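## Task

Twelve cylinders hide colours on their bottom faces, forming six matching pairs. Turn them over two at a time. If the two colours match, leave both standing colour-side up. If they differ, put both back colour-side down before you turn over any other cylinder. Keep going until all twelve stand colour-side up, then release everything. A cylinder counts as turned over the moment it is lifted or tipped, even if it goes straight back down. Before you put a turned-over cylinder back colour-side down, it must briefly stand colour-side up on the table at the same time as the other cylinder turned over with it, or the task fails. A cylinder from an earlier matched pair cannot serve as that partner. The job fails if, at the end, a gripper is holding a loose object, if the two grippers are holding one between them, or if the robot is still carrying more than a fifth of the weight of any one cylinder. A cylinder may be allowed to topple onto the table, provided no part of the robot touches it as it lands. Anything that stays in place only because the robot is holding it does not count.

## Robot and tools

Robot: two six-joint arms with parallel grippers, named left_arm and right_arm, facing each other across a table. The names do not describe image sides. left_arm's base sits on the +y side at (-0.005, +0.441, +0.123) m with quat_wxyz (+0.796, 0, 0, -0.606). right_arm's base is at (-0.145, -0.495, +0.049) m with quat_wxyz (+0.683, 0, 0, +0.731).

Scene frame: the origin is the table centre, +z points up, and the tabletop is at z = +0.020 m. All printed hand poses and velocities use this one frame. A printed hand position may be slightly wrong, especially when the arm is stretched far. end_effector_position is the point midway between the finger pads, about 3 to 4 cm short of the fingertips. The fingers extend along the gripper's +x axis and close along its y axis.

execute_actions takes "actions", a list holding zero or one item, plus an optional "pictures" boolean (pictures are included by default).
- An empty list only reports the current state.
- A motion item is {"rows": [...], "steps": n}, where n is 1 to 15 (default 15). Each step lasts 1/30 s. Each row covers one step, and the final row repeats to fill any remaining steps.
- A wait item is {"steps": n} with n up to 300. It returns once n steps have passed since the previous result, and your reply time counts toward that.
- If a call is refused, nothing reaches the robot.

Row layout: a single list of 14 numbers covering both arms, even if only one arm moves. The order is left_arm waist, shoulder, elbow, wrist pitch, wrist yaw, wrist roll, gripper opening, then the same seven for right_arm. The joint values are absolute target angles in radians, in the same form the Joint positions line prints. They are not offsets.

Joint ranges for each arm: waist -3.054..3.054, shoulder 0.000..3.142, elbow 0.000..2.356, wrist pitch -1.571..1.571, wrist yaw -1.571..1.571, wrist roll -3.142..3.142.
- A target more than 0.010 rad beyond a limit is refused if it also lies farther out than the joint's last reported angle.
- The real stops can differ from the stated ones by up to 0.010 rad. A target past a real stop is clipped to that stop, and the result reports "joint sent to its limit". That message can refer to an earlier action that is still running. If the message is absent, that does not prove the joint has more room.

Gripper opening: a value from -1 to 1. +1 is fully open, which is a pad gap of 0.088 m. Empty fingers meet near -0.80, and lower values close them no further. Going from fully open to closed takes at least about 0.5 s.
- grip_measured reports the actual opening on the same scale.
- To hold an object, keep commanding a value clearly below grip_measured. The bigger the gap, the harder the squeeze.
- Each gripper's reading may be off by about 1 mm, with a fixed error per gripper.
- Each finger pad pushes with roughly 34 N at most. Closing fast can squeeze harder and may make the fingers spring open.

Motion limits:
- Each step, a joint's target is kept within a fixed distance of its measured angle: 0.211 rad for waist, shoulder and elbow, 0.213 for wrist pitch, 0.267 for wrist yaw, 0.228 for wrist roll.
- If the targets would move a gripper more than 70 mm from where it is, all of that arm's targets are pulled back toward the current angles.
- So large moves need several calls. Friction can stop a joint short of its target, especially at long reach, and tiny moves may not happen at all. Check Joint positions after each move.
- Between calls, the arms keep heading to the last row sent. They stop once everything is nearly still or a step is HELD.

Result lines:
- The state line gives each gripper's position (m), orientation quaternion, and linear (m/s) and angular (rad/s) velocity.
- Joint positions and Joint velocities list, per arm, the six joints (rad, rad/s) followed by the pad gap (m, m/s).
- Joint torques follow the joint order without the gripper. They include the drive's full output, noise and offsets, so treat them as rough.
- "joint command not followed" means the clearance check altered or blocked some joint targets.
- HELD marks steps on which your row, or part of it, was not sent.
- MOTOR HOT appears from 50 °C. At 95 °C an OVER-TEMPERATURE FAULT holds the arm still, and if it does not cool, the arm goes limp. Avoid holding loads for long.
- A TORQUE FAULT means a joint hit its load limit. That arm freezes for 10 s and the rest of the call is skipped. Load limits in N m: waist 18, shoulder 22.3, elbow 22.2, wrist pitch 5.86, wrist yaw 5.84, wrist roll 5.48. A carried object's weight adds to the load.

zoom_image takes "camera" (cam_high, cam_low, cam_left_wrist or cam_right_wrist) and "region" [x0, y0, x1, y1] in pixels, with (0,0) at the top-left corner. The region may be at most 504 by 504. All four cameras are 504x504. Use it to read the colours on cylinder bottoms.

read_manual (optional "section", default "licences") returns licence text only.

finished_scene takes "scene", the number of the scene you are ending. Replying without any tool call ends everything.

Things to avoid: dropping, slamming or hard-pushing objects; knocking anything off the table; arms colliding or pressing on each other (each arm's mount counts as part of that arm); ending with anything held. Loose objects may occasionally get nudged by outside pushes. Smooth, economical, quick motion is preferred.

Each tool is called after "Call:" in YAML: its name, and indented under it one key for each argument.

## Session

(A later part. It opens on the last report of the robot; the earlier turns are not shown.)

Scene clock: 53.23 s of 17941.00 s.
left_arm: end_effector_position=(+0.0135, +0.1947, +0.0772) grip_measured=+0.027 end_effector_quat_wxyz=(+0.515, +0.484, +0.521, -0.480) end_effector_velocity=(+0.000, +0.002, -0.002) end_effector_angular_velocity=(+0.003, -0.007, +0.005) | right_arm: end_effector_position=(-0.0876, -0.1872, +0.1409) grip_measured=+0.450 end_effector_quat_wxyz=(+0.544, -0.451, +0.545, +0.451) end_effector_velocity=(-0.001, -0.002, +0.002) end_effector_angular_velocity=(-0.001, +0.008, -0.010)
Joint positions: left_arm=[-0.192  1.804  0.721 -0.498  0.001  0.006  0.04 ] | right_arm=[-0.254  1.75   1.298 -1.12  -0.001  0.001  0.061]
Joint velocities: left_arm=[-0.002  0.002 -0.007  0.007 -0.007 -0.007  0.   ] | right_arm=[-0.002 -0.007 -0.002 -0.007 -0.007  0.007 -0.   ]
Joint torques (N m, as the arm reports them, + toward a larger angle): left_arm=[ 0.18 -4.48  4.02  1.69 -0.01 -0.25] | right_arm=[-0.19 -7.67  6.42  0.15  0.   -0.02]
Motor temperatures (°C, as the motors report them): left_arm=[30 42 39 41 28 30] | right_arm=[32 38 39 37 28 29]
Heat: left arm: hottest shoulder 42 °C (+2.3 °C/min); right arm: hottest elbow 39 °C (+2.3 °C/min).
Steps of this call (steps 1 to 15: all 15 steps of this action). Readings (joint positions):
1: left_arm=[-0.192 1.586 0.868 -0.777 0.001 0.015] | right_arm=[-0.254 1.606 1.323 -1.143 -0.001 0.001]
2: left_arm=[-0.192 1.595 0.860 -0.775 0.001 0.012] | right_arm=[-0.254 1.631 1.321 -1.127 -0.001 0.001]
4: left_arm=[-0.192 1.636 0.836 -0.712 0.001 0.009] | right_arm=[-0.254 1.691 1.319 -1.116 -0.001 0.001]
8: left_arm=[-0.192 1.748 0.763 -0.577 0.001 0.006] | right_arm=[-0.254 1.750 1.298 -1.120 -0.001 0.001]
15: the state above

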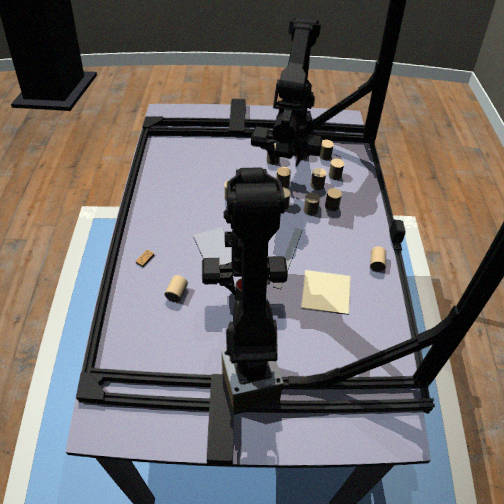

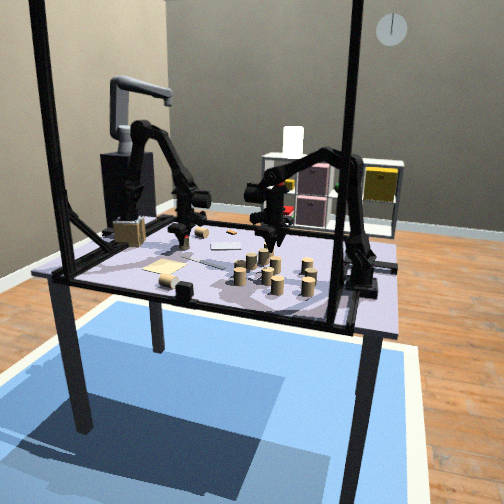

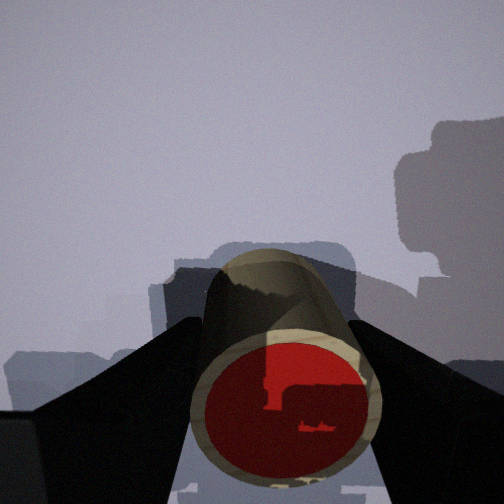

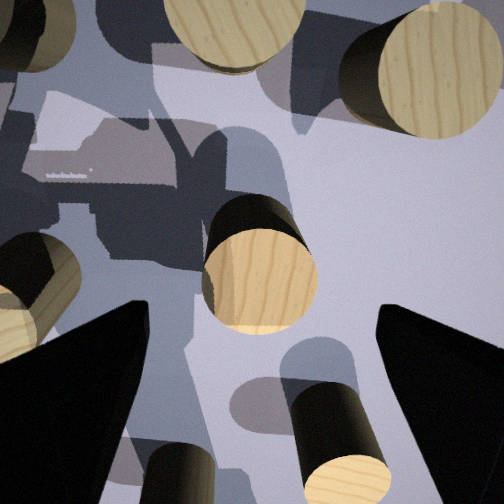

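Call:
execute_actions:
  actions:
    - {"rows":[[-0.19,1.804,0.722,-0.49,0,0,0.3,-0.259,1.768,1.268,-1.072,0,0,0.45],[-0.19,1.804,0.722,-0.49,0,0,0.3,-0.259,1.768,1.268,-1.072,0,0,0.45],[-0.19,1.804,0.722,-0.49,0,0,0.3,-0.259,1.783,1.237,-1.025,0,0,0.45],[-0.19,1.804,0.722,-0.49,0,0,0.3,-0.259,1.783,1.237,-1.025,0,0,0.45],[-0.19,1.804,0.722,-0.49,0,0,0.3,-0.259,1.799,1.206,-0.979,0,0,0.45],[-0.19,1.804,0.722,-0.49,0,0,0.3,-0.259,1.799,1.206,-0.979,0,0,0.45],[-0.19,1.804,0.722,-0.49,0,0,0.3,-0.259,1.815,1.175,-0.932,0,0,0.45],[-0.19,1.72,0.78,-0.63,0,0,0.3,-0.259,1.815,1.175,-0.932,0,0,0.45],[-0.19,1.72,0.78,-0.63,0,0,0.3,-0.259,1.832,1.144,-0.886,0,0,0.45],[-0.19,1.65,0.83,-0.75,0,0,0.3,-0.259,1.832,1.144,-0.886,0,0,0.45],[-0.19,1.65,0.83,-0.75,0,0,0.3,-0.259,1.832,1.144,-0.886,0,0,0.45],[-0.19,1.55,0.9,-0.85,0,0,0.3,-0.259,1.832,1.144,-0.886,0,0,0.45]],"steps":15}
  pictures: false

Call:
execute_actions:
  actions:
    - {"rows":[[-0.43,1.1,0.4,0.96,0,1.571,0.7,-0.259,1.832,1.144,-0.886,0,0,-0.4]],"steps":9}
  pictures: false

Call:
execute_actions:
  actions:
    - {"rows":[[-0.43,1.1,0.4,0.96,0,1.571,0.7,-0.259,1.79,1.22,-1.0,0,0,-0.4],[-0.43,1.1,0.4,0.96,0,1.571,0.7,-0.259,1.79,1.22,-1.0,0,0,-0.4],[-0.43,1.1,0.4,0.96,0,1.571,0.7,-0.259,1.75,1.3,-1.12,0,0,-0.4],[-0.43,1.1,0.4,0.96,0,1.571,0.7,-0.259,1.75,1.3,-1.12,0,0,-0.4],[-0.43,1.1,0.4,0.96,0,1.571,0.7,-0.259,1.6,1.3,-1.15,0,0,-0.4],[-0.43,1.1,0.4,0.96,0,1.571,0.7,-0.259,1.6,1.3,-1.15,0,0,-0.4],[-0.43,1.1,0.4,0.96,0,1.571,0.7,-0.259,1.6,1.3,-1.15,0,0,-0.4],[-0.43,1.1,0.4,0.96,0,1.571,0.7,-0.216,1.15,1.0,0.3,0,0,-0.4]],"steps":15}
  pictures: false

Call:
execute_actions:
  actions:
    - {"rows":[[-0.43,1.2,0.3,0.96,0,1.571,0.7,-0.216,1.2,0.9,0.64,0,0,-0.4],[-0.43,1.2,0.3,0.96,0,1.571,0.7,-0.216,1.2,0.9,0.64,0,0,-0.4],[-0.43,1.2,0.3,0.96,0,1.571,0.7,-0.216,1.2,0.9,0.64,0,0,-0.4],[-0.43,1.2,0.3,0.96,0,1.571,0.7,-0.216,1.2,0.9,0.64,0,0,-0.4],[-0.43,1.2,0.3,0.96,0,1.571,0.7,-0.216,1.2,0.9,0.64,0,0,-0.4],[-0.43,1.2,0.3,0.96,0,1.571,0.7,-0.216,1.2,0.9,0.64,0,0,-0.4],[-0.43,1.2,0.3,0.96,0,1.571,0.7,-0.216,1.2,0.9,0.64,0,0,-0.4],[-0.43,1.3,0.34,0.96,0,1.571,0.7,-0.216,1.27,0.7,0.64,0,0,-0.4]],"steps":15}
  pictures: false

Call:
execute_actions:
  actions:
    - {"rows":[[-0.43,1.42,0.41,1.0,0,1.571,0.7,-0.216,1.39,0.75,0.633,0,0,-0.4]],"steps":9}
  pictures: false

Call:
execute_actions:
  actions:
    - {"rows":[[-0.43,1.51,0.48,1.03,0,1.571,0.7,-0.216,1.39,0.75,0.633,0,0,-0.4],[-0.43,1.51,0.48,1.03,0,1.571,0.7,-0.216,1.39,0.75,0.633,0,0,-0.4],[-0.43,1.57,0.54,1.03,0,1.571,0.7,-0.216,1.39,0.75,0.633,0,0,-0.4],[-0.43,1.57,0.54,1.03,0,1.571,0.7,-0.216,1.39,0.75,0.633,0,0,-0.4],[-0.43,1.63,0.605,1.025,0,1.571,0.7,-0.216,1.39,0.75,0.633,0,0,-0.4],[-0.43,1.63,0.605,1.025,0,1.571,0.7,-0.216,1.39,0.75,0.633,0,0,-0.4],[-0.43,1.695,0.674,1.021,0,1.571,0.7,-0.216,1.39,0.75,0.633,0,0,-0.4],[-0.43,1.695,0.674,1.021,0,1.571,0.7,-0.216,1.39,0.75,0.633,0,0,-0.4],[-0.43,1.76,0.748,1.015,0,1.571,0.7,-0.216,1.39,0.75,0.633,0,0,-0.4]],"steps":13}
  pictures: false

Call:
execute_actions:
  actions:
    - {"rows":[[-0.43,1.76,0.748,1.015,0,1.571,-0.4,-0.216,1.39,0.75,0.633,0,0,-0.4]],"steps":10}
  pictures: false

Call:
execute_actions:
  actions:
    - {"rows":[[-0.43,1.76,0.748,1.015,0,1.571,-0.4,-0.216,1.39,0.75,0.633,0,0,0.7],[-0.43,1.76,0.748,1.015,0,1.571,-0.4,-0.216,1.39,0.75,0.633,0,0,0.7],[-0.43,1.76,0.748,1.015,0,1.571,-0.4,-0.216,1.39,0.75,0.633,0,0,0.7],[-0.43,1.76,0.748,1.015,0,1.571,-0.4,-0.216,1.39,0.75,0.633,0,0,0.7],[-0.43,1.76,0.748,1.015,0,1.571,-0.4,-0.216,1.39,0.75,0.633,0,0,0.7],[-0.43,1.76,0.748,1.015,0,1.571,-0.4,-0.216,1.39,0.75,0.633,0,0,0.7],[-0.43,1.6,0.57,1.03,0,1.571,-0.4,-0.216,1.39,0.75,0.633,0,0,0.7],[-0.43,1.6,0.57,1.03,0,1.571,-0.4,-0.216,1.39,0.75,0.633,0,0,0.7],[-0.43,1.51,0.48,1.03,0,1.571,-0.4,-0.216,1.27,0.63,0.64,0,0,0.7],[-0.43,1.51,0.48,1.03,0,1.571,-0.4,-0.216,1.27,0.63,0.64,0,0,0.7],[-0.43,1.42,0.41,1.0,0,1.571,-0.4,-0.216,1.27,0.63,0.64,0,0,0.7]],"steps":13}
  pictures: false

Call:
execute_actions:
  actions:
    - {"rows":[[0.12,1.3,0.7,-0.87,0,0,-0.4,-0.216,1.27,0.63,0.64,0,0,0.7]],"steps":15}
  pictures: false

Call:
execute_actions:
  actions:
    - {"rows":[[0.12,1.3,0.7,-0.87,0,0,-0.4,-0.216,1.27,0.63,0.64,0,0,0.7],[0.12,1.3,0.7,-0.87,0,0,-0.4,-0.216,1.27,0.63,0.64,0,0,0.7],[0.12,1.3,0.7,-0.87,0,0,-0.4,-0.216,1.27,0.63,0.64,0,0,0.7],[0.12,1.3,0.7,-0.87,0,0,-0.4,-0.216,1.27,0.63,0.64,0,0,0.7],[0.12,1.3,0.7,-0.87,0,0,-0.4,-0.216,1.27,0.63,0.64,0,0,0.7],[0.12,1.587,0.885,-0.869,0,0,-0.4,-0.216,1.27,0.63,0.64,0,0,0.7]],"steps":15}
  pictures: false

Call:
execute_actions:
  actions:
    - {"rows":[[0.12,1.6,0.87,-0.84,0,0,-0.4,-0.216,1.27,0.63,0.64,0,0,0.7],[0.12,1.62,0.857,-0.81,0,0,-0.4,-0.216,1.27,0.63,0.64,0,0,0.7],[0.12,1.652,0.828,-0.75,0,0,-0.4,-0.216,1.27,0.63,0.64,0,0,0.7],[0.12,1.685,0.8,-0.69,0,0,-0.4,-0.216,1.27,0.63,0.64,0,0,0.7],[0.12,1.718,0.778,-0.634,0,0,-0.4,-0.216,1.27,0.63,0.64,0,0,0.7],[0.12,1.745,0.76,-0.588,0,0,-0.4,-0.216,1.27,0.63,0.64,0,0,0.7],[0.12,1.767,0.746,-0.55,0,0,-0.4,-0.216,1.27,0.63,0.64,0,0,0.7],[0.12,1.784,0.735,-0.522,0,0,-0.4,-0.216,1.27,0.63,0.64,0,0,0.7],[0.12,1.795,0.728,-0.504,0,0,-0.4,-0.216,1.27,0.63,0.64,0,0,0.7],[0.12,1.805,0.722,-0.488,0,0,-0.4,-0.216,1.27,0.63,0.64,0,0,0.7],[0.12,1.815,0.716,-0.472,0,0,-0.4,-0.216,1.27,0.63,0.64,0,0,0.7]],"steps":15}
  pictures: false

Call:
execute_actions:
  actions:
    - {"rows":[[0.12,1.815,0.716,-0.472,0,0,-0.4,-0.216,1.27,0.63,0.64,0,0,0.7],[0.12,1.815,0.716,-0.472,0,0,-0.4,-0.216,1.27,0.63,0.64,0,0,0.7],[0.12,1.804,0.722,-0.49,0,0,0.3,-0.216,1.27,0.63,0.64,0,0,0.7]],"steps":10}

Scene clock: 83.70 s of 17941.00 s.
left_arm: end_effector_position=(+0.0153, +0.1794, +0.1582) grip_measured=+0.298 end_effector_quat_wxyz=(+0.534, +0.466, +0.502, -0.495) end_effector_velocity=(+0.011, -0.156, +0.308) end_effector_angular_velocity=(-0.913, -0.066, -0.010) | right_arm: end_effector_position=(-0.0866, -0.1856, +0.0837) grip_measured=+0.450 end_effector_quat_wxyz=(+0.545, -0.450, +0.545, +0.451) end_effector_velocity=(+0.003, +0.015, -0.003) end_effector_angular_velocity=(+0.081, -0.008, +0.005)
Joint positions: left_arm=[-0.19   1.586  0.874 -0.797  0.     0.004  0.054] | right_arm=[-0.256  1.824  1.15  -0.896 -0.001  0.001  0.061]
Joint velocities: left_arm=[-0.002 -0.73   0.574 -0.388  0.007  0.007  0.001] | right_arm=[-0.002 -0.002 -0.017  0.095 -0.007 -0.007 -0.   ]
Joint torques (N m, as the arm reports them, + toward a larger angle): left_arm=[-0.03 -3.31  4.12 -0.08  0.03 -0.2 ] | right_arm=[-0.21 -7.15  5.33  0.3   0.01 -0.03]
Motor temperatures (°C, as the motors report them): left_arm=[30 42 38 39 28 30] | right_arm=[32 40 39 36 28 29]
Heat: left arm: hottest shoulder 42 °C (+2.0 °C/min); right arm: hottest shoulder 40 °C (+2.0 °C/min).
Steps of this call (steps 1 to 15: the robot went on to your last target; steps 16 to 899: nothing new was sent; steps 900 to 914: all 15 steps of this action). Readings (joint positions):
900: left_arm=[-0.190 1.805 0.718 -0.482 0.001 0.004] | right_arm=[-0.255 1.751 1.295 -1.112 -0.001 0.001]
901: left_arm=[-0.190 1.805 0.718 -0.483 0.001 0.004] | right_arm=[-0.255 1.751 1.291 -1.098 -0.001 0.001]
903: left_arm=[-0.190 1.805 0.718 -0.483 0.000 0.004] | right_arm=[-0.256 1.755 1.273 -1.060 -0.001 0.001]
907: left_arm=[-0.190 1.795 0.728 -0.516 0.000 0.004] | right_arm=[-0.256 1.782 1.215 -0.975 -0.001 0.001]
914: the state above

Scene clock: 84.00 s of 17941.00 s.
left_arm: end_effector_position=(-0.0461, +0.1818, +0.1771) grip_measured=+0.687 end_effector_quat_wxyz=(+0.454, +0.498, +0.097, -0.732) end_effector_velocity=(-0.028, -0.132, +0.072) end_effector_angular_velocity=(-1.609, -0.881, -1.602) | right_arm: end_effector_position=(-0.0863, -0.1842, +0.0835) grip_measured=-0.001 end_effector_quat_wxyz=(+0.547, -0.449, +0.543, +0.452) end_effector_velocity=(-0.005, -0.003, -0.001) end_effector_angular_velocity=(-0.008, +0.024, -0.005)
Joint positions: left_arm=[-0.423  1.14   0.443 -0.26   0.004  0.574  0.073] | right_arm=[-0.256  1.825  1.149 -0.888 -0.001  0.001  0.039]
Joint velocities: left_arm=[-0.032 -0.374 -0.676  1.751 -0.007  1.927  0.007] | right_arm=[ 0.002 -0.002 -0.007 -0.007 -0.022  0.007  0.   ]
Joint torques (N m, as the arm reports them, + toward a larger angle): left_arm=[-0.29 -3.44  8.14  2.23 -0.06  0.15] | right_arm=[-0.23 -7.09  5.16  0.24 -0.01 -0.01]
Motor temperatures (°C, as the motors report them): left_arm=[30 42 38 39 28 30] | right_arm=[32 40 39 36 28 29]
Heat: left arm: hottest shoulder 42 °C (+2.0 °C/min); right arm: hottest shoulder 40 °C (+2.0 °C/min).
Steps of this call (steps 1 to 9: all 9 steps of this action). Readings (joint positions):
1: left_arm=[-0.207 1.540 0.853 -0.745 -0.012 0.046] | right_arm=[-0.256 1.824 1.149 -0.893 -0.001 0.001]
2: left_arm=[-0.262 1.480 0.800 -0.668 -0.015 0.114] | right_arm=[-0.256 1.825 1.149 -0.890 -0.001 0.001]
4: left_arm=[-0.371 1.354 0.682 -0.557 0.004 0.248] | right_arm=[-0.256 1.825 1.149 -0.889 -0.001 0.001]
8: left_arm=[-0.422 1.157 0.470 -0.320 0.004 0.509] | right_arm=[-0.256 1.825 1.149 -0.888 -0.001 0.001]
9: the state above

Scene clock: 84.50 s of 17941.00 s.
left_arm: end_effector_position=(-0.0605, +0.0988, +0.3450) grip_measured=+0.700 end_effector_quat_wxyz=(+0.467, +0.449, -0.512, -0.564) end_effector_velocity=(-0.004, -0.010, +0.398) end_effector_angular_velocity=(-1.925, -0.472, -0.031) | right_arm: end_effector_position=(-0.0959, -0.1701, +0.2360) grip_measured=-0.001 end_effector_quat_wxyz=(+0.688, -0.275, +0.320, +0.590) end_effector_velocity=(+0.035, +0.205, +0.621) end_effector_angular_velocity=(+3.033, -0.471, -0.006)
Joint positions: left_arm=[-0.428  1.107  0.408  0.671  0.004  1.499  0.073] | right_arm=[-0.219  1.248  1.009 -0.633  0.001  0.001  0.039]
Joint velocities: left_arm=[-0.002 -0.002 -0.002  1.824  0.007  0.769 -0.   ] | right_arm=[-0.007 -1.219 -0.061  1.912  0.007 -0.007  0.   ]
Joint torques (N m, as the arm reports them, + toward a larger angle): left_arm=[-0.24 -3.86  6.46  2.24 -0.05  0.11] | right_arm=[ 0.09 -5.5   7.37  1.55 -0.05  0.  ]
Motor temperatures (°C, as the motors report them): left_arm=[30 42 38 39 28 30] | right_arm=[32 40 39 36 28 29]
Heat: left arm: hottest shoulder 42 °C (+2.0 °C/min); right arm: hottest shoulder 40 °C (+2.0 °C/min).
Steps of this call (steps 1 to 15: all 15 steps of this action). Readings (joint positions):
1: left_arm=[-0.424 1.131 0.426 -0.200 0.004 0.639] | right_arm=[-0.256 1.825 1.159 -0.910 -0.001 0.001]
2: left_arm=[-0.425 1.126 0.416 -0.139 0.004 0.704] | right_arm=[-0.256 1.824 1.172 -0.944 -0.001 0.001]
4: left_arm=[-0.426 1.117 0.409 -0.013 0.004 0.835] | right_arm=[-0.256 1.811 1.219 -1.036 -0.001 0.001]
8: left_arm=[-0.427 1.108 0.408 0.238 0.004 1.098] | right_arm=[-0.254 1.646 1.241 -1.065 0.001 0.001]
15: the state above

Scene clock: 85.00 s of 17941.00 s.
left_arm: end_effector_position=(-0.0619, +0.0903, +0.3121) grip_measured=+0.700 end_effector_quat_wxyz=(+0.457, +0.459, -0.535, -0.542) end_effector_velocity=(-0.000, -0.004, -0.003) end_effector_angular_velocity=(+0.004, +0.007, +0.005) | right_arm: end_effector_position=(-0.0867, -0.1094, +0.2569) grip_measured=-0.001 end_effector_quat_wxyz=(+0.751, -0.095, +0.111, +0.644) end_effector_velocity=(+0.015, +0.099, +0.295) end_effector_angular_velocity=(+1.607, -0.263, +0.011)
Joint positions: left_arm=[-0.428  1.292  0.329  0.955  0.004  1.565  0.073] | right_arm=[-0.219  1.279  0.694  0.29   0.001  0.001  0.039]
Joint velocities: left_arm=[-0.002  0.032  0.007  0.022 -0.007 -0.007 -0.   ] | right_arm=[-0.002  0.061 -0.149  1.839 -0.007 -0.022 -0.   ]
Joint torques (N m, as the arm reports them, + toward a larger angle): left_arm=[-0.23 -3.15  7.79  2.25 -0.09  0.11] | right_arm=[ 0.22 -7.    9.25  2.38 -0.05  0.01]
Motor temperatures (°C, as the motors report them): left_arm=[30 42 38 39 28 30] | right_arm=[32 40 39 36 28 29]
Heat: left arm: hottest shoulder 42 °C (+2.0 °C/min); right arm: hottest shoulder 40 °C (+2.0 °C/min).
Steps of this call (steps 1 to 15: all 15 steps of this action). Readings (joint positions):
1: left_arm=[-0.428 1.119 0.394 0.748 0.004 1.519] | right_arm=[-0.219 1.219 0.998 -0.559 0.001 0.001]
2: left_arm=[-0.428 1.133 0.378 0.818 0.004 1.533] | right_arm=[-0.219 1.196 0.987 -0.490 0.001 0.001]
4: left_arm=[-0.428 1.165 0.341 0.884 0.004 1.550] | right_arm=[-0.219 1.185 0.957 -0.369 0.001 0.001]
8: left_arm=[-0.428 1.212 0.307 0.944 0.004 1.562] | right_arm=[-0.219 1.208 0.881 -0.116 0.001 0.001]
15: the state above

Scene clock: 85.30 s of 17941.00 s.
left_arm: end_effector_position=(-0.0654, +0.0684, +0.3077) grip_measured=+0.700 end_effector_quat_wxyz=(+0.455, +0.461, -0.533, -0.544) end_effector_velocity=(-0.001, -0.007, +0.003) end_effector_angular_velocity=(-0.004, +0.023, -0.005) | right_arm: end_effector_position=(-0.0823, -0.0801, +0.3102) grip_measured=-0.001 end_effector_quat_wxyz=(+0.759, -0.006, +0.008, +0.651) end_effector_velocity=(+0.004, +0.011, +0.004) end_effector_angular_velocity=(+0.076, -0.034, -0.009)
Joint positions: left_arm=[-0.428  1.412  0.399  0.996  0.004  1.565  0.073] | right_arm=[-0.219  1.376  0.741  0.614  0.001  0.001  0.039]
Joint velocities: left_arm=[ 0.002  0.027  0.027  0.007  0.007 -0.022 -0.   ] | right_arm=[-0.002  0.071 -0.002  0.154  0.007 -0.022 -0.   ]
Joint torques (N m, as the arm reports them, + toward a larger angle): left_arm=[-0.22 -3.64  7.38  2.24 -0.08  0.12] | right_arm=[ 0.2  -5.    8.32  1.68 -0.06 -0.02]
Motor temperatures (°C, as the motors report them): left_arm=[30 42 38 39 28 30] | right_arm=[32 40 39 36 28 29]
Heat: left arm: hottest shoulder 42 °C (+2.0 °C/min); right arm: hottest shoulder 40 °C (+2.0 °C/min).
Steps of this call (steps 1 to 9: all 9 steps of this action). Readings (joint positions):
1: left_arm=[-0.428 1.309 0.338 0.966 0.004 1.565] | right_arm=[-0.219 1.294 0.696 0.355 0.001 0.001]
2: left_arm=[-0.428 1.339 0.357 0.980 0.004 1.565] | right_arm=[-0.219 1.314 0.710 0.423 0.001 0.001]
4: left_arm=[-0.428 1.386 0.389 0.987 0.004 1.565] | right_arm=[-0.219 1.352 0.735 0.533 0.001 0.001]
8: left_arm=[-0.428 1.410 0.398 0.994 0.004 1.565] | right_arm=[-0.219 1.373 0.741 0.608 0.001 0.001]
9: the state above

Scene clock: 85.73 s of 17941.00 s.
left_arm: end_effector_position=(-0.0788, -0.0161, +0.3113) grip_measured=+0.700 end_effector_quat_wxyz=(+0.460, +0.456, -0.538, -0.540) end_effector_velocity=(-0.008, -0.050, -0.014) end_effector_angular_velocity=(+0.016, -0.010, +0.005) | right_arm: end_effector_position=(-0.0822, -0.0794, +0.3117) grip_measured=-0.001 end_effector_quat_wxyz=(+0.759, -0.003, +0.004, +0.651) end_effector_velocity=(-0.002, -0.001, +0.003) end_effector_angular_velocity=(+0.011, -0.009, +0.010)
Joint positions: left_arm=[-0.428  1.738  0.724  1.017  0.004  1.565  0.073] | right_arm=[-0.219  1.38   0.741  0.629  0.001  0.001  0.039]
Joint velocities: left_arm=[-0.002  0.203  0.193 -0.007 -0.007  0.007  0.   ] | right_arm=[ 0.002 -0.007 -0.002  0.007 -0.007 -0.007 -0.   ]
Joint torques (N m, as the arm reports them, + toward a larger angle): left_arm=[-0.24 -6.01  7.08  1.96 -0.08  0.12] | right_arm=[ 0.19 -4.9   8.27  1.66 -0.07  0.01]
Motor temperatures (°C, as the motors report them): left_arm=[30 42 38 39 28 30] | right_arm=[32 40 39 36 28 29]
Heat: left arm: hottest shoulder 42 °C (+2.0 °C/min); right arm: hottest shoulder 40 °C (+2.0 °C/min).
Steps of this call (steps 1 to 13: all 13 steps of this action). Readings (joint positions):
1: left_arm=[-0.428 1.426 0.409 1.004 0.004 1.565] | right_arm=[-0.219 1.378 0.741 0.619 0.001 0.001]
2: left_arm=[-0.428 1.448 0.427 1.013 0.004 1.565] | right_arm=[-0.219 1.379 0.741 0.622 0.001 0.001]
4: left_arm=[-0.428 1.507 0.481 1.020 0.004 1.565] | right_arm=[-0.219 1.380 0.741 0.626 0.001 0.001]
8: left_arm=[-0.428 1.627 0.604 1.021 0.004 1.565] | right_arm=[-0.219 1.380 0.741 0.628 0.001 0.001]
13: the state above

Scene clock: 86.07 s of 17941.00 s.
left_arm: end_effector_position=(-0.0794, -0.0196, +0.3096) grip_measured=+0.028 end_effector_quat_wxyz=(+0.459, +0.457, -0.537, -0.540) end_effector_velocity=(-0.002, +0.002, -0.003) end_effector_angular_velocity=(+0.013, +0.005, -0.010) | right_arm: end_effector_position=(-0.0822, -0.0793, +0.3125) grip_measured=-0.001 end_effector_quat_wxyz=(+0.759, -0.002, +0.003, +0.651) end_effector_velocity=(-0.002, -0.000, -0.005) end_effector_angular_velocity=(-0.023, -0.004, +0.010)
Joint positions: left_arm=[-0.428  1.753  0.737  1.015  0.004  1.565  0.04 ] | right_arm=[-0.219  1.38   0.742  0.633  0.001  0.001  0.039]
Joint velocities: left_arm=[-0.002 -0.002 -0.007 -0.007  0.007 -0.007 -0.   ] | right_arm=[ 0.002 -0.002 -0.002 -0.022 -0.007 -0.007 -0.   ]
Joint torques (N m, as the arm reports them, + toward a larger angle): left_arm=[-0.25 -5.71  7.66  2.07 -0.08  0.11] | right_arm=[ 0.19 -4.85  8.28  1.43 -0.06 -0.01]
Motor temperatures (°C, as the motors report them): left_arm=[30 42 38 39 28 30] | right_arm=[32 40 39 36 28 29]
Heat: left arm: hottest shoulder 42 °C (+2.0 °C/min); right arm: hottest shoulder 40 °C (+2.0 °C/min).
Steps of this call (steps 1 to 10: all 10 steps of this action). Readings (joint positions):
1: left_arm=[-0.428 1.743 0.729 1.017 0.004 1.565] | right_arm=[-0.219 1.380 0.741 0.629 0.001 0.001]
2: left_arm=[-0.428 1.747 0.732 1.017 0.004 1.565] | right_arm=[-0.219 1.380 0.741 0.629 0.001 0.001]
4: left_arm=[-0.428 1.750 0.736 1.017 0.004 1.565] | right_arm=[-0.219 1.380 0.741 0.629 0.001 0.001]
8: left_arm=[-0.428 1.752 0.737 1.015 0.004 1.565] | right_arm=[-0.219 1.380 0.742 0.633 0.001 0.001]
10: the state above

Scene clock: 86.50 s of 17941.00 s.
left_arm: end_effector_position=(-0.0682, +0.0516, +0.3104) grip_measured=+0.028 end_effector_quat_wxyz=(+0.457, +0.459, -0.535, -0.542) end_effector_velocity=(+0.032, +0.201, +0.041) end_effector_angular_velocity=(-0.131, +0.028, +0.005) | right_arm: end_effector_position=(-0.0856, -0.1011, +0.3066) grip_measured=+0.693 end_effector_quat_wxyz=(+0.759, -0.002, +0.002, +0.652) end_effector_velocity=(-0.007, -0.058, +0.001) end_effector_angular_velocity=(+0.047, -0.029, +0.000)
Joint positions: left_arm=[-0.428  1.482  0.461  1.012  0.004  1.565  0.04 ] | right_arm=[-0.218  1.296  0.653  0.636  0.001  0.001  0.073]
Joint velocities: left_arm=[-0.002 -0.901 -0.716 -0.051 -0.007 -0.007 -0.   ] | right_arm=[-0.007 -0.242 -0.212  0.022 -0.007 -0.022  0.002]
Joint torques (N m, as the arm reports them, + toward a larger angle): left_arm=[-0.21 -3.91  7.12  1.78 -0.09  0.12] | right_arm=[ 0.22 -6.04  6.61  1.6  -0.04  0.  ]
Motor temperatures (°C, as the motors report them): left_arm=[30 42 38 39 28 30] | right_arm=[32 40 39 36 28 29]
Heat: left arm: hottest shoulder 42 °C (+2.0 °C/min); right arm: hottest shoulder 40 °C (+2.0 °C/min).
Steps of this call (steps 1 to 13: all 13 steps of this action). Readings (joint positions):
1: left_arm=[-0.428 1.753 0.737 1.015 0.004 1.565] | right_arm=[-0.219 1.380 0.742 0.633 0.001 0.001]
2: left_arm=[-0.428 1.753 0.737 1.015 0.004 1.565] | right_arm=[-0.219 1.380 0.742 0.633 0.001 0.001]
4: left_arm=[-0.428 1.753 0.738 1.015 0.004 1.565] | right_arm=[-0.218 1.380 0.742 0.633 0.001 0.001]
8: left_arm=[-0.428 1.703 0.678 1.016 0.004 1.565] | right_arm=[-0.218 1.380 0.742 0.633 0.001 0.001]
13: the state above

Scene clock: 87.00 s of 17941.00 s.
left_arm: end_effector_position=(+0.1403, +0.0794, +0.3111) grip_measured=+0.029 end_effector_quat_wxyz=(+0.717, +0.402, -0.066, -0.566) end_effector_velocity=(-0.019, +0.155, -0.388) end_effector_angular_velocity=(+1.084, +2.400, +0.812) | right_arm: end_effector_position=(-0.0861, -0.1046, +0.3062) grip_measured=+0.700 end_effector_quat_wxyz=(+0.759, -0.001, +0.002, +0.652) end_effector_velocity=(-0.003, -0.001, +0.000) end_effector_angular_velocity=(-0.004, -0.007, +0.020)
Joint positions: left_arm=[ 0.113  1.306  0.694  0.244 -0.003  0.77   0.04 ] | right_arm=[-0.218  1.282  0.64   0.638  0.001  0.001  0.073]
Joint velocities: left_arm=[ 0.1   -0.007 -0.002 -1.912 -0.007 -1.956 -0.   ] | right_arm=[-0.002 -0.007 -0.002 -0.007 -0.022 -0.007 -0.   ]
Joint torques (N m, as the arm reports them, + toward a larger angle): left_arm=[-0.3  -5.06  8.25  2.17  0.14 -0.29] | right_arm=[ 0.17 -6.62  6.26  1.59 -0.08  0.01]
Motor temperatures (°C, as the motors report them): left_arm=[30 42 38 39 28 30] | right_arm=[32 40 39 36 28 29]
Heat: left arm: hottest shoulder 42 °C (+2.1 °C/min); right arm: hottest shoulder 40 °C (+2.1 °C/min).
Steps of this call (steps 1 to 15: all 15 steps of this action). Readings (joint positions):
1: left_arm=[-0.417 1.454 0.466 0.976 0.011 1.542] | right_arm=[-0.218 1.290 0.649 0.637 0.001 0.001]
2: left_arm=[-0.388 1.436 0.490 0.929 0.012 1.507] | right_arm=[-0.218 1.287 0.646 0.637 0.001 0.001]
4: left_arm=[-0.316 1.404 0.554 0.859 0.011 1.429] | right_arm=[-0.218 1.284 0.643 0.638 0.001 0.001]
8: left_arm=[-0.126 1.330 0.661 0.671 0.009 1.217] | right_arm=[-0.218 1.282 0.641 0.638 0.001 0.001]
15: the state above

Scene clock: 87.50 s of 17941.00 s.
left_arm: end_effector_position=(+0.1022, +0.1778, +0.1605) grip_measured=+0.026 end_effector_quat_wxyz=(+0.630, +0.368, +0.530, -0.432) end_effector_velocity=(-0.144, +0.364, -0.065) end_effector_angular_velocity=(+1.723, +0.721, +0.230) | right_arm: end_effector_position=(-0.0861, -0.1046, +0.3062) grip_measured=+0.700 end_effector_quat_wxyz=(+0.759, -0.001, +0.002, +0.652) end_effector_velocity=(+0.002, +0.000, -0.005) end_effector_angular_velocity=(-0.025, -0.018, +0.000)
Joint positions: left_arm=[ 0.118  1.582  0.868 -0.688 -0.002  0.024  0.04 ] | right_arm=[-0.218  1.282  0.64   0.638  0.001  0.001  0.073]
Joint velocities: left_arm=[ 0.002  0.032  0.046 -1.883 -0.022 -0.227 -0.   ] | right_arm=[-0.007  0.002  0.002 -0.022 -0.007 -0.022 -0.   ]
Joint torques (N m, as the arm reports them, + toward a larger angle): left_arm=[ 0.17 -5.18  7.64  0.69  0.11 -0.24] | right_arm=[ 0.15 -6.51  6.31  1.58 -0.05 -0.01]
Motor temperatures (°C, as the motors report them): left_arm=[30 42 38 39 28 30] | right_arm=[32 40 39 36 28 29]
Heat: left arm: hottest shoulder 42 °C (+2.0 °C/min); right arm: hottest shoulder 40 °C (+2.0 °C/min).
Steps of this call (steps 1 to 15: all 15 steps of this action). Readings (joint positions):
1: left_arm=[0.115 1.306 0.694 0.181 -0.003 0.706] | right_arm=[-0.218 1.282 0.640 0.638 0.001 0.001]
2: left_arm=[0.115 1.306 0.694 0.121 -0.003 0.640] | right_arm=[-0.218 1.282 0.640 0.638 0.001 0.001]
4: left_arm=[0.115 1.306 0.694 -0.003 -0.003 0.510] | right_arm=[-0.218 1.282 0.640 0.638 0.001 0.001]
8: left_arm=[0.117 1.453 0.811 -0.249 -0.003 0.246] | right_arm=[-0.218 1.282 0.640 0.638 0.001 0.001]
15: the state above

Scene clock: 88.00 s of 17941.00 s.
left_arm: end_effector_position=(+0.0877, +0.2134, +0.0783) grip_measured=+0.025 end_effector_quat_wxyz=(+0.582, +0.400, +0.590, -0.392) end_effector_velocity=(-0.002, +0.010, -0.005) end_effector_angular_velocity=(+0.023, +0.001, +0.024) | right_arm: end_effector_position=(-0.0862, -0.1046, +0.3062) grip_measured=+0.700 end_effector_quat_wxyz=(+0.758, -0.001, +0.002, +0.652) end_effector_velocity=(-0.000, -0.001, -0.002) end_effector_angular_velocity=(-0.011, -0.021, +0.005)
Joint positions: left_arm=[ 0.118  1.8    0.723 -0.509 -0.002  0.006  0.04 ] | right_arm=[-0.218  1.282  0.64   0.638  0.001  0.001  0.073]
Joint velocities: left_arm=[ 0.002  0.002 -0.027  0.007 -0.007 -0.022 -0.001] | right_arm=[-0.002 -0.002 -0.002 -0.007 -0.007 -0.022 -0.   ]
Joint torques (N m, as the arm reports them, + toward a larger angle): left_arm=[ 0.16 -3.99  3.99  2.38  0.08 -0.26] | right_arm=[ 0.11 -6.59  6.28  1.57 -0.05  0.01]
Motor temperatures (°C, as the motors report them): left_arm=[30 42 38 39 28 30] | right_arm=[32 40 39 36 28 29]
Heat: left arm: hottest shoulder 42 °C (+2.0 °C/min); right arm: hottest shoulder 40 °C (+2.0 °C/min).
Steps of this call (steps 1 to 15: all 15 steps of this action). Readings (joint positions):
1: left_arm=[0.118 1.584 0.869 -0.741 -0.002 0.018] | right_arm=[-0.218 1.282 0.640 0.638 0.001 0.001]
2: left_arm=[0.118 1.588 0.868 -0.770 -0.002 0.014] | right_arm=[-0.218 1.282 0.640 0.638 0.001 0.001]
4: left_arm=[0.118 1.614 0.851 -0.748 -0.002 0.010] | right_arm=[-0.218 1.282 0.640 0.638 0.001 0.001]
8: left_arm=[0.118 1.722 0.781 -0.606 -0.002 0.007] | right_arm=[-0.218 1.282 0.640 0.638 0.001 0.001]
15: the state above

Scene clock: 88.33 s of 17941.00 s.
left_arm: end_effector_position=(+0.0894, +0.2103, +0.0777) grip_measured=+0.272 end_effector_quat_wxyz=(+0.587, +0.396, +0.585, -0.395) end_effector_velocity=(-0.001, +0.003, -0.001) end_effector_angular_velocity=(+0.014, -0.002, +0.005) | right_arm: end_effector_position=(-0.0862, -0.1046, +0.3063) grip_measured=+0.700 end_effector_quat_wxyz=(+0.758, -0.001, +0.002, +0.652) end_effector_velocity=(-0.000, -0.001, +0.005) end_effector_angular_velocity=(+0.023, +0.004, +0.005)
Joint positions: left_arm=[ 0.12   1.801  0.721 -0.488 -0.002  0.006  0.052] | right_arm=[-0.218  1.281  0.64   0.638  0.001  0.001  0.073]
Joint velocities: left_arm=[-0.002  0.002 -0.002 -0.007 -0.007 -0.007  0.007] | right_arm=[-0.002 -0.002 -0.002  0.022 -0.007  0.007 -0.   ]
Joint torques (N m, as the arm reports them, + toward a larger angle): left_arm=[ 0.04 -5.01  4.7   0.38  0.11 -0.25] | right_arm=[ 0.14 -6.58  6.24  1.59 -0.05  0.01]
Motor temperatures (°C, as the motors report them): left_arm=[30 42 38 39 28 30] | right_arm=[32 40 39 36 28 29]
Heat: left arm: hottest shoulder 42 °C (+2.0 °C/min); right arm: hottest shoulder 40 °C (+2.0 °C/min).
Steps of this call (steps 1 to 10: all 10 steps of this action). Readings (joint positions):
1: left_arm=[0.118 1.800 0.722 -0.508 -0.002 0.006] | right_arm=[-0.218 1.282 0.640 0.638 0.001 0.001]
2: left_arm=[0.119 1.800 0.721 -0.506 -0.002 0.006] | right_arm=[-0.218 1.282 0.640 0.638 0.001 0.001]
4: left_arm=[0.119 1.798 0.721 -0.505 -0.002 0.006] | right_arm=[-0.218 1.281 0.640 0.638 0.001 0.001]
8: left_arm=[0.120 1.801 0.721 -0.486 -0.003 0.006] | right_arm=[-0.218 1.281 0.640 0.638 0.001 0.001]
10: the state above

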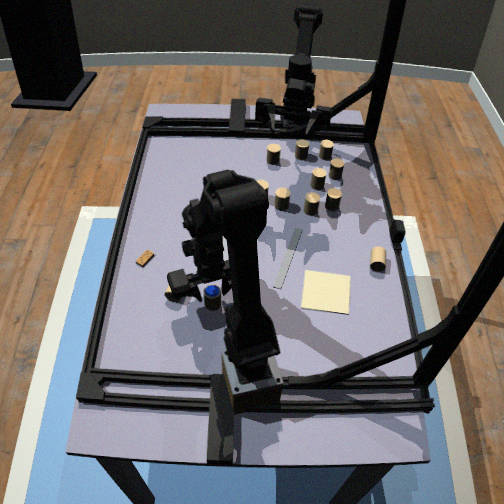

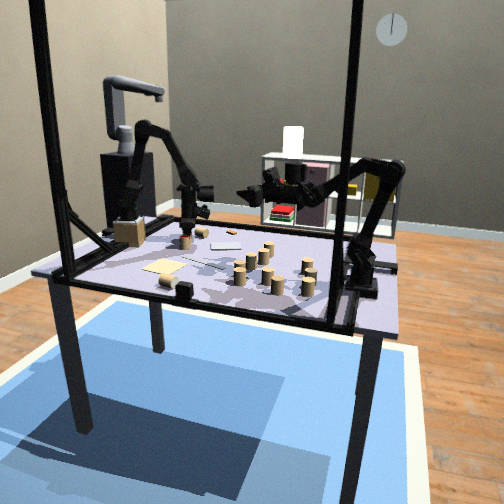

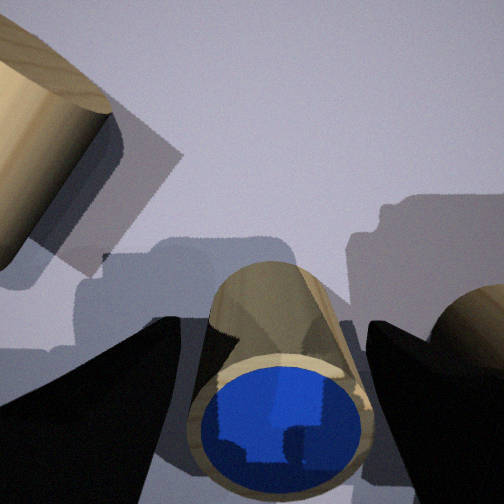

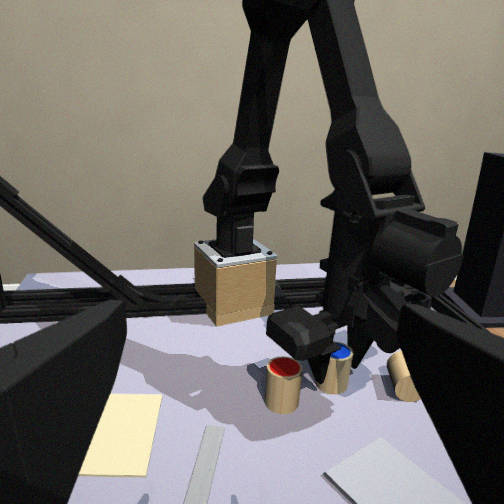

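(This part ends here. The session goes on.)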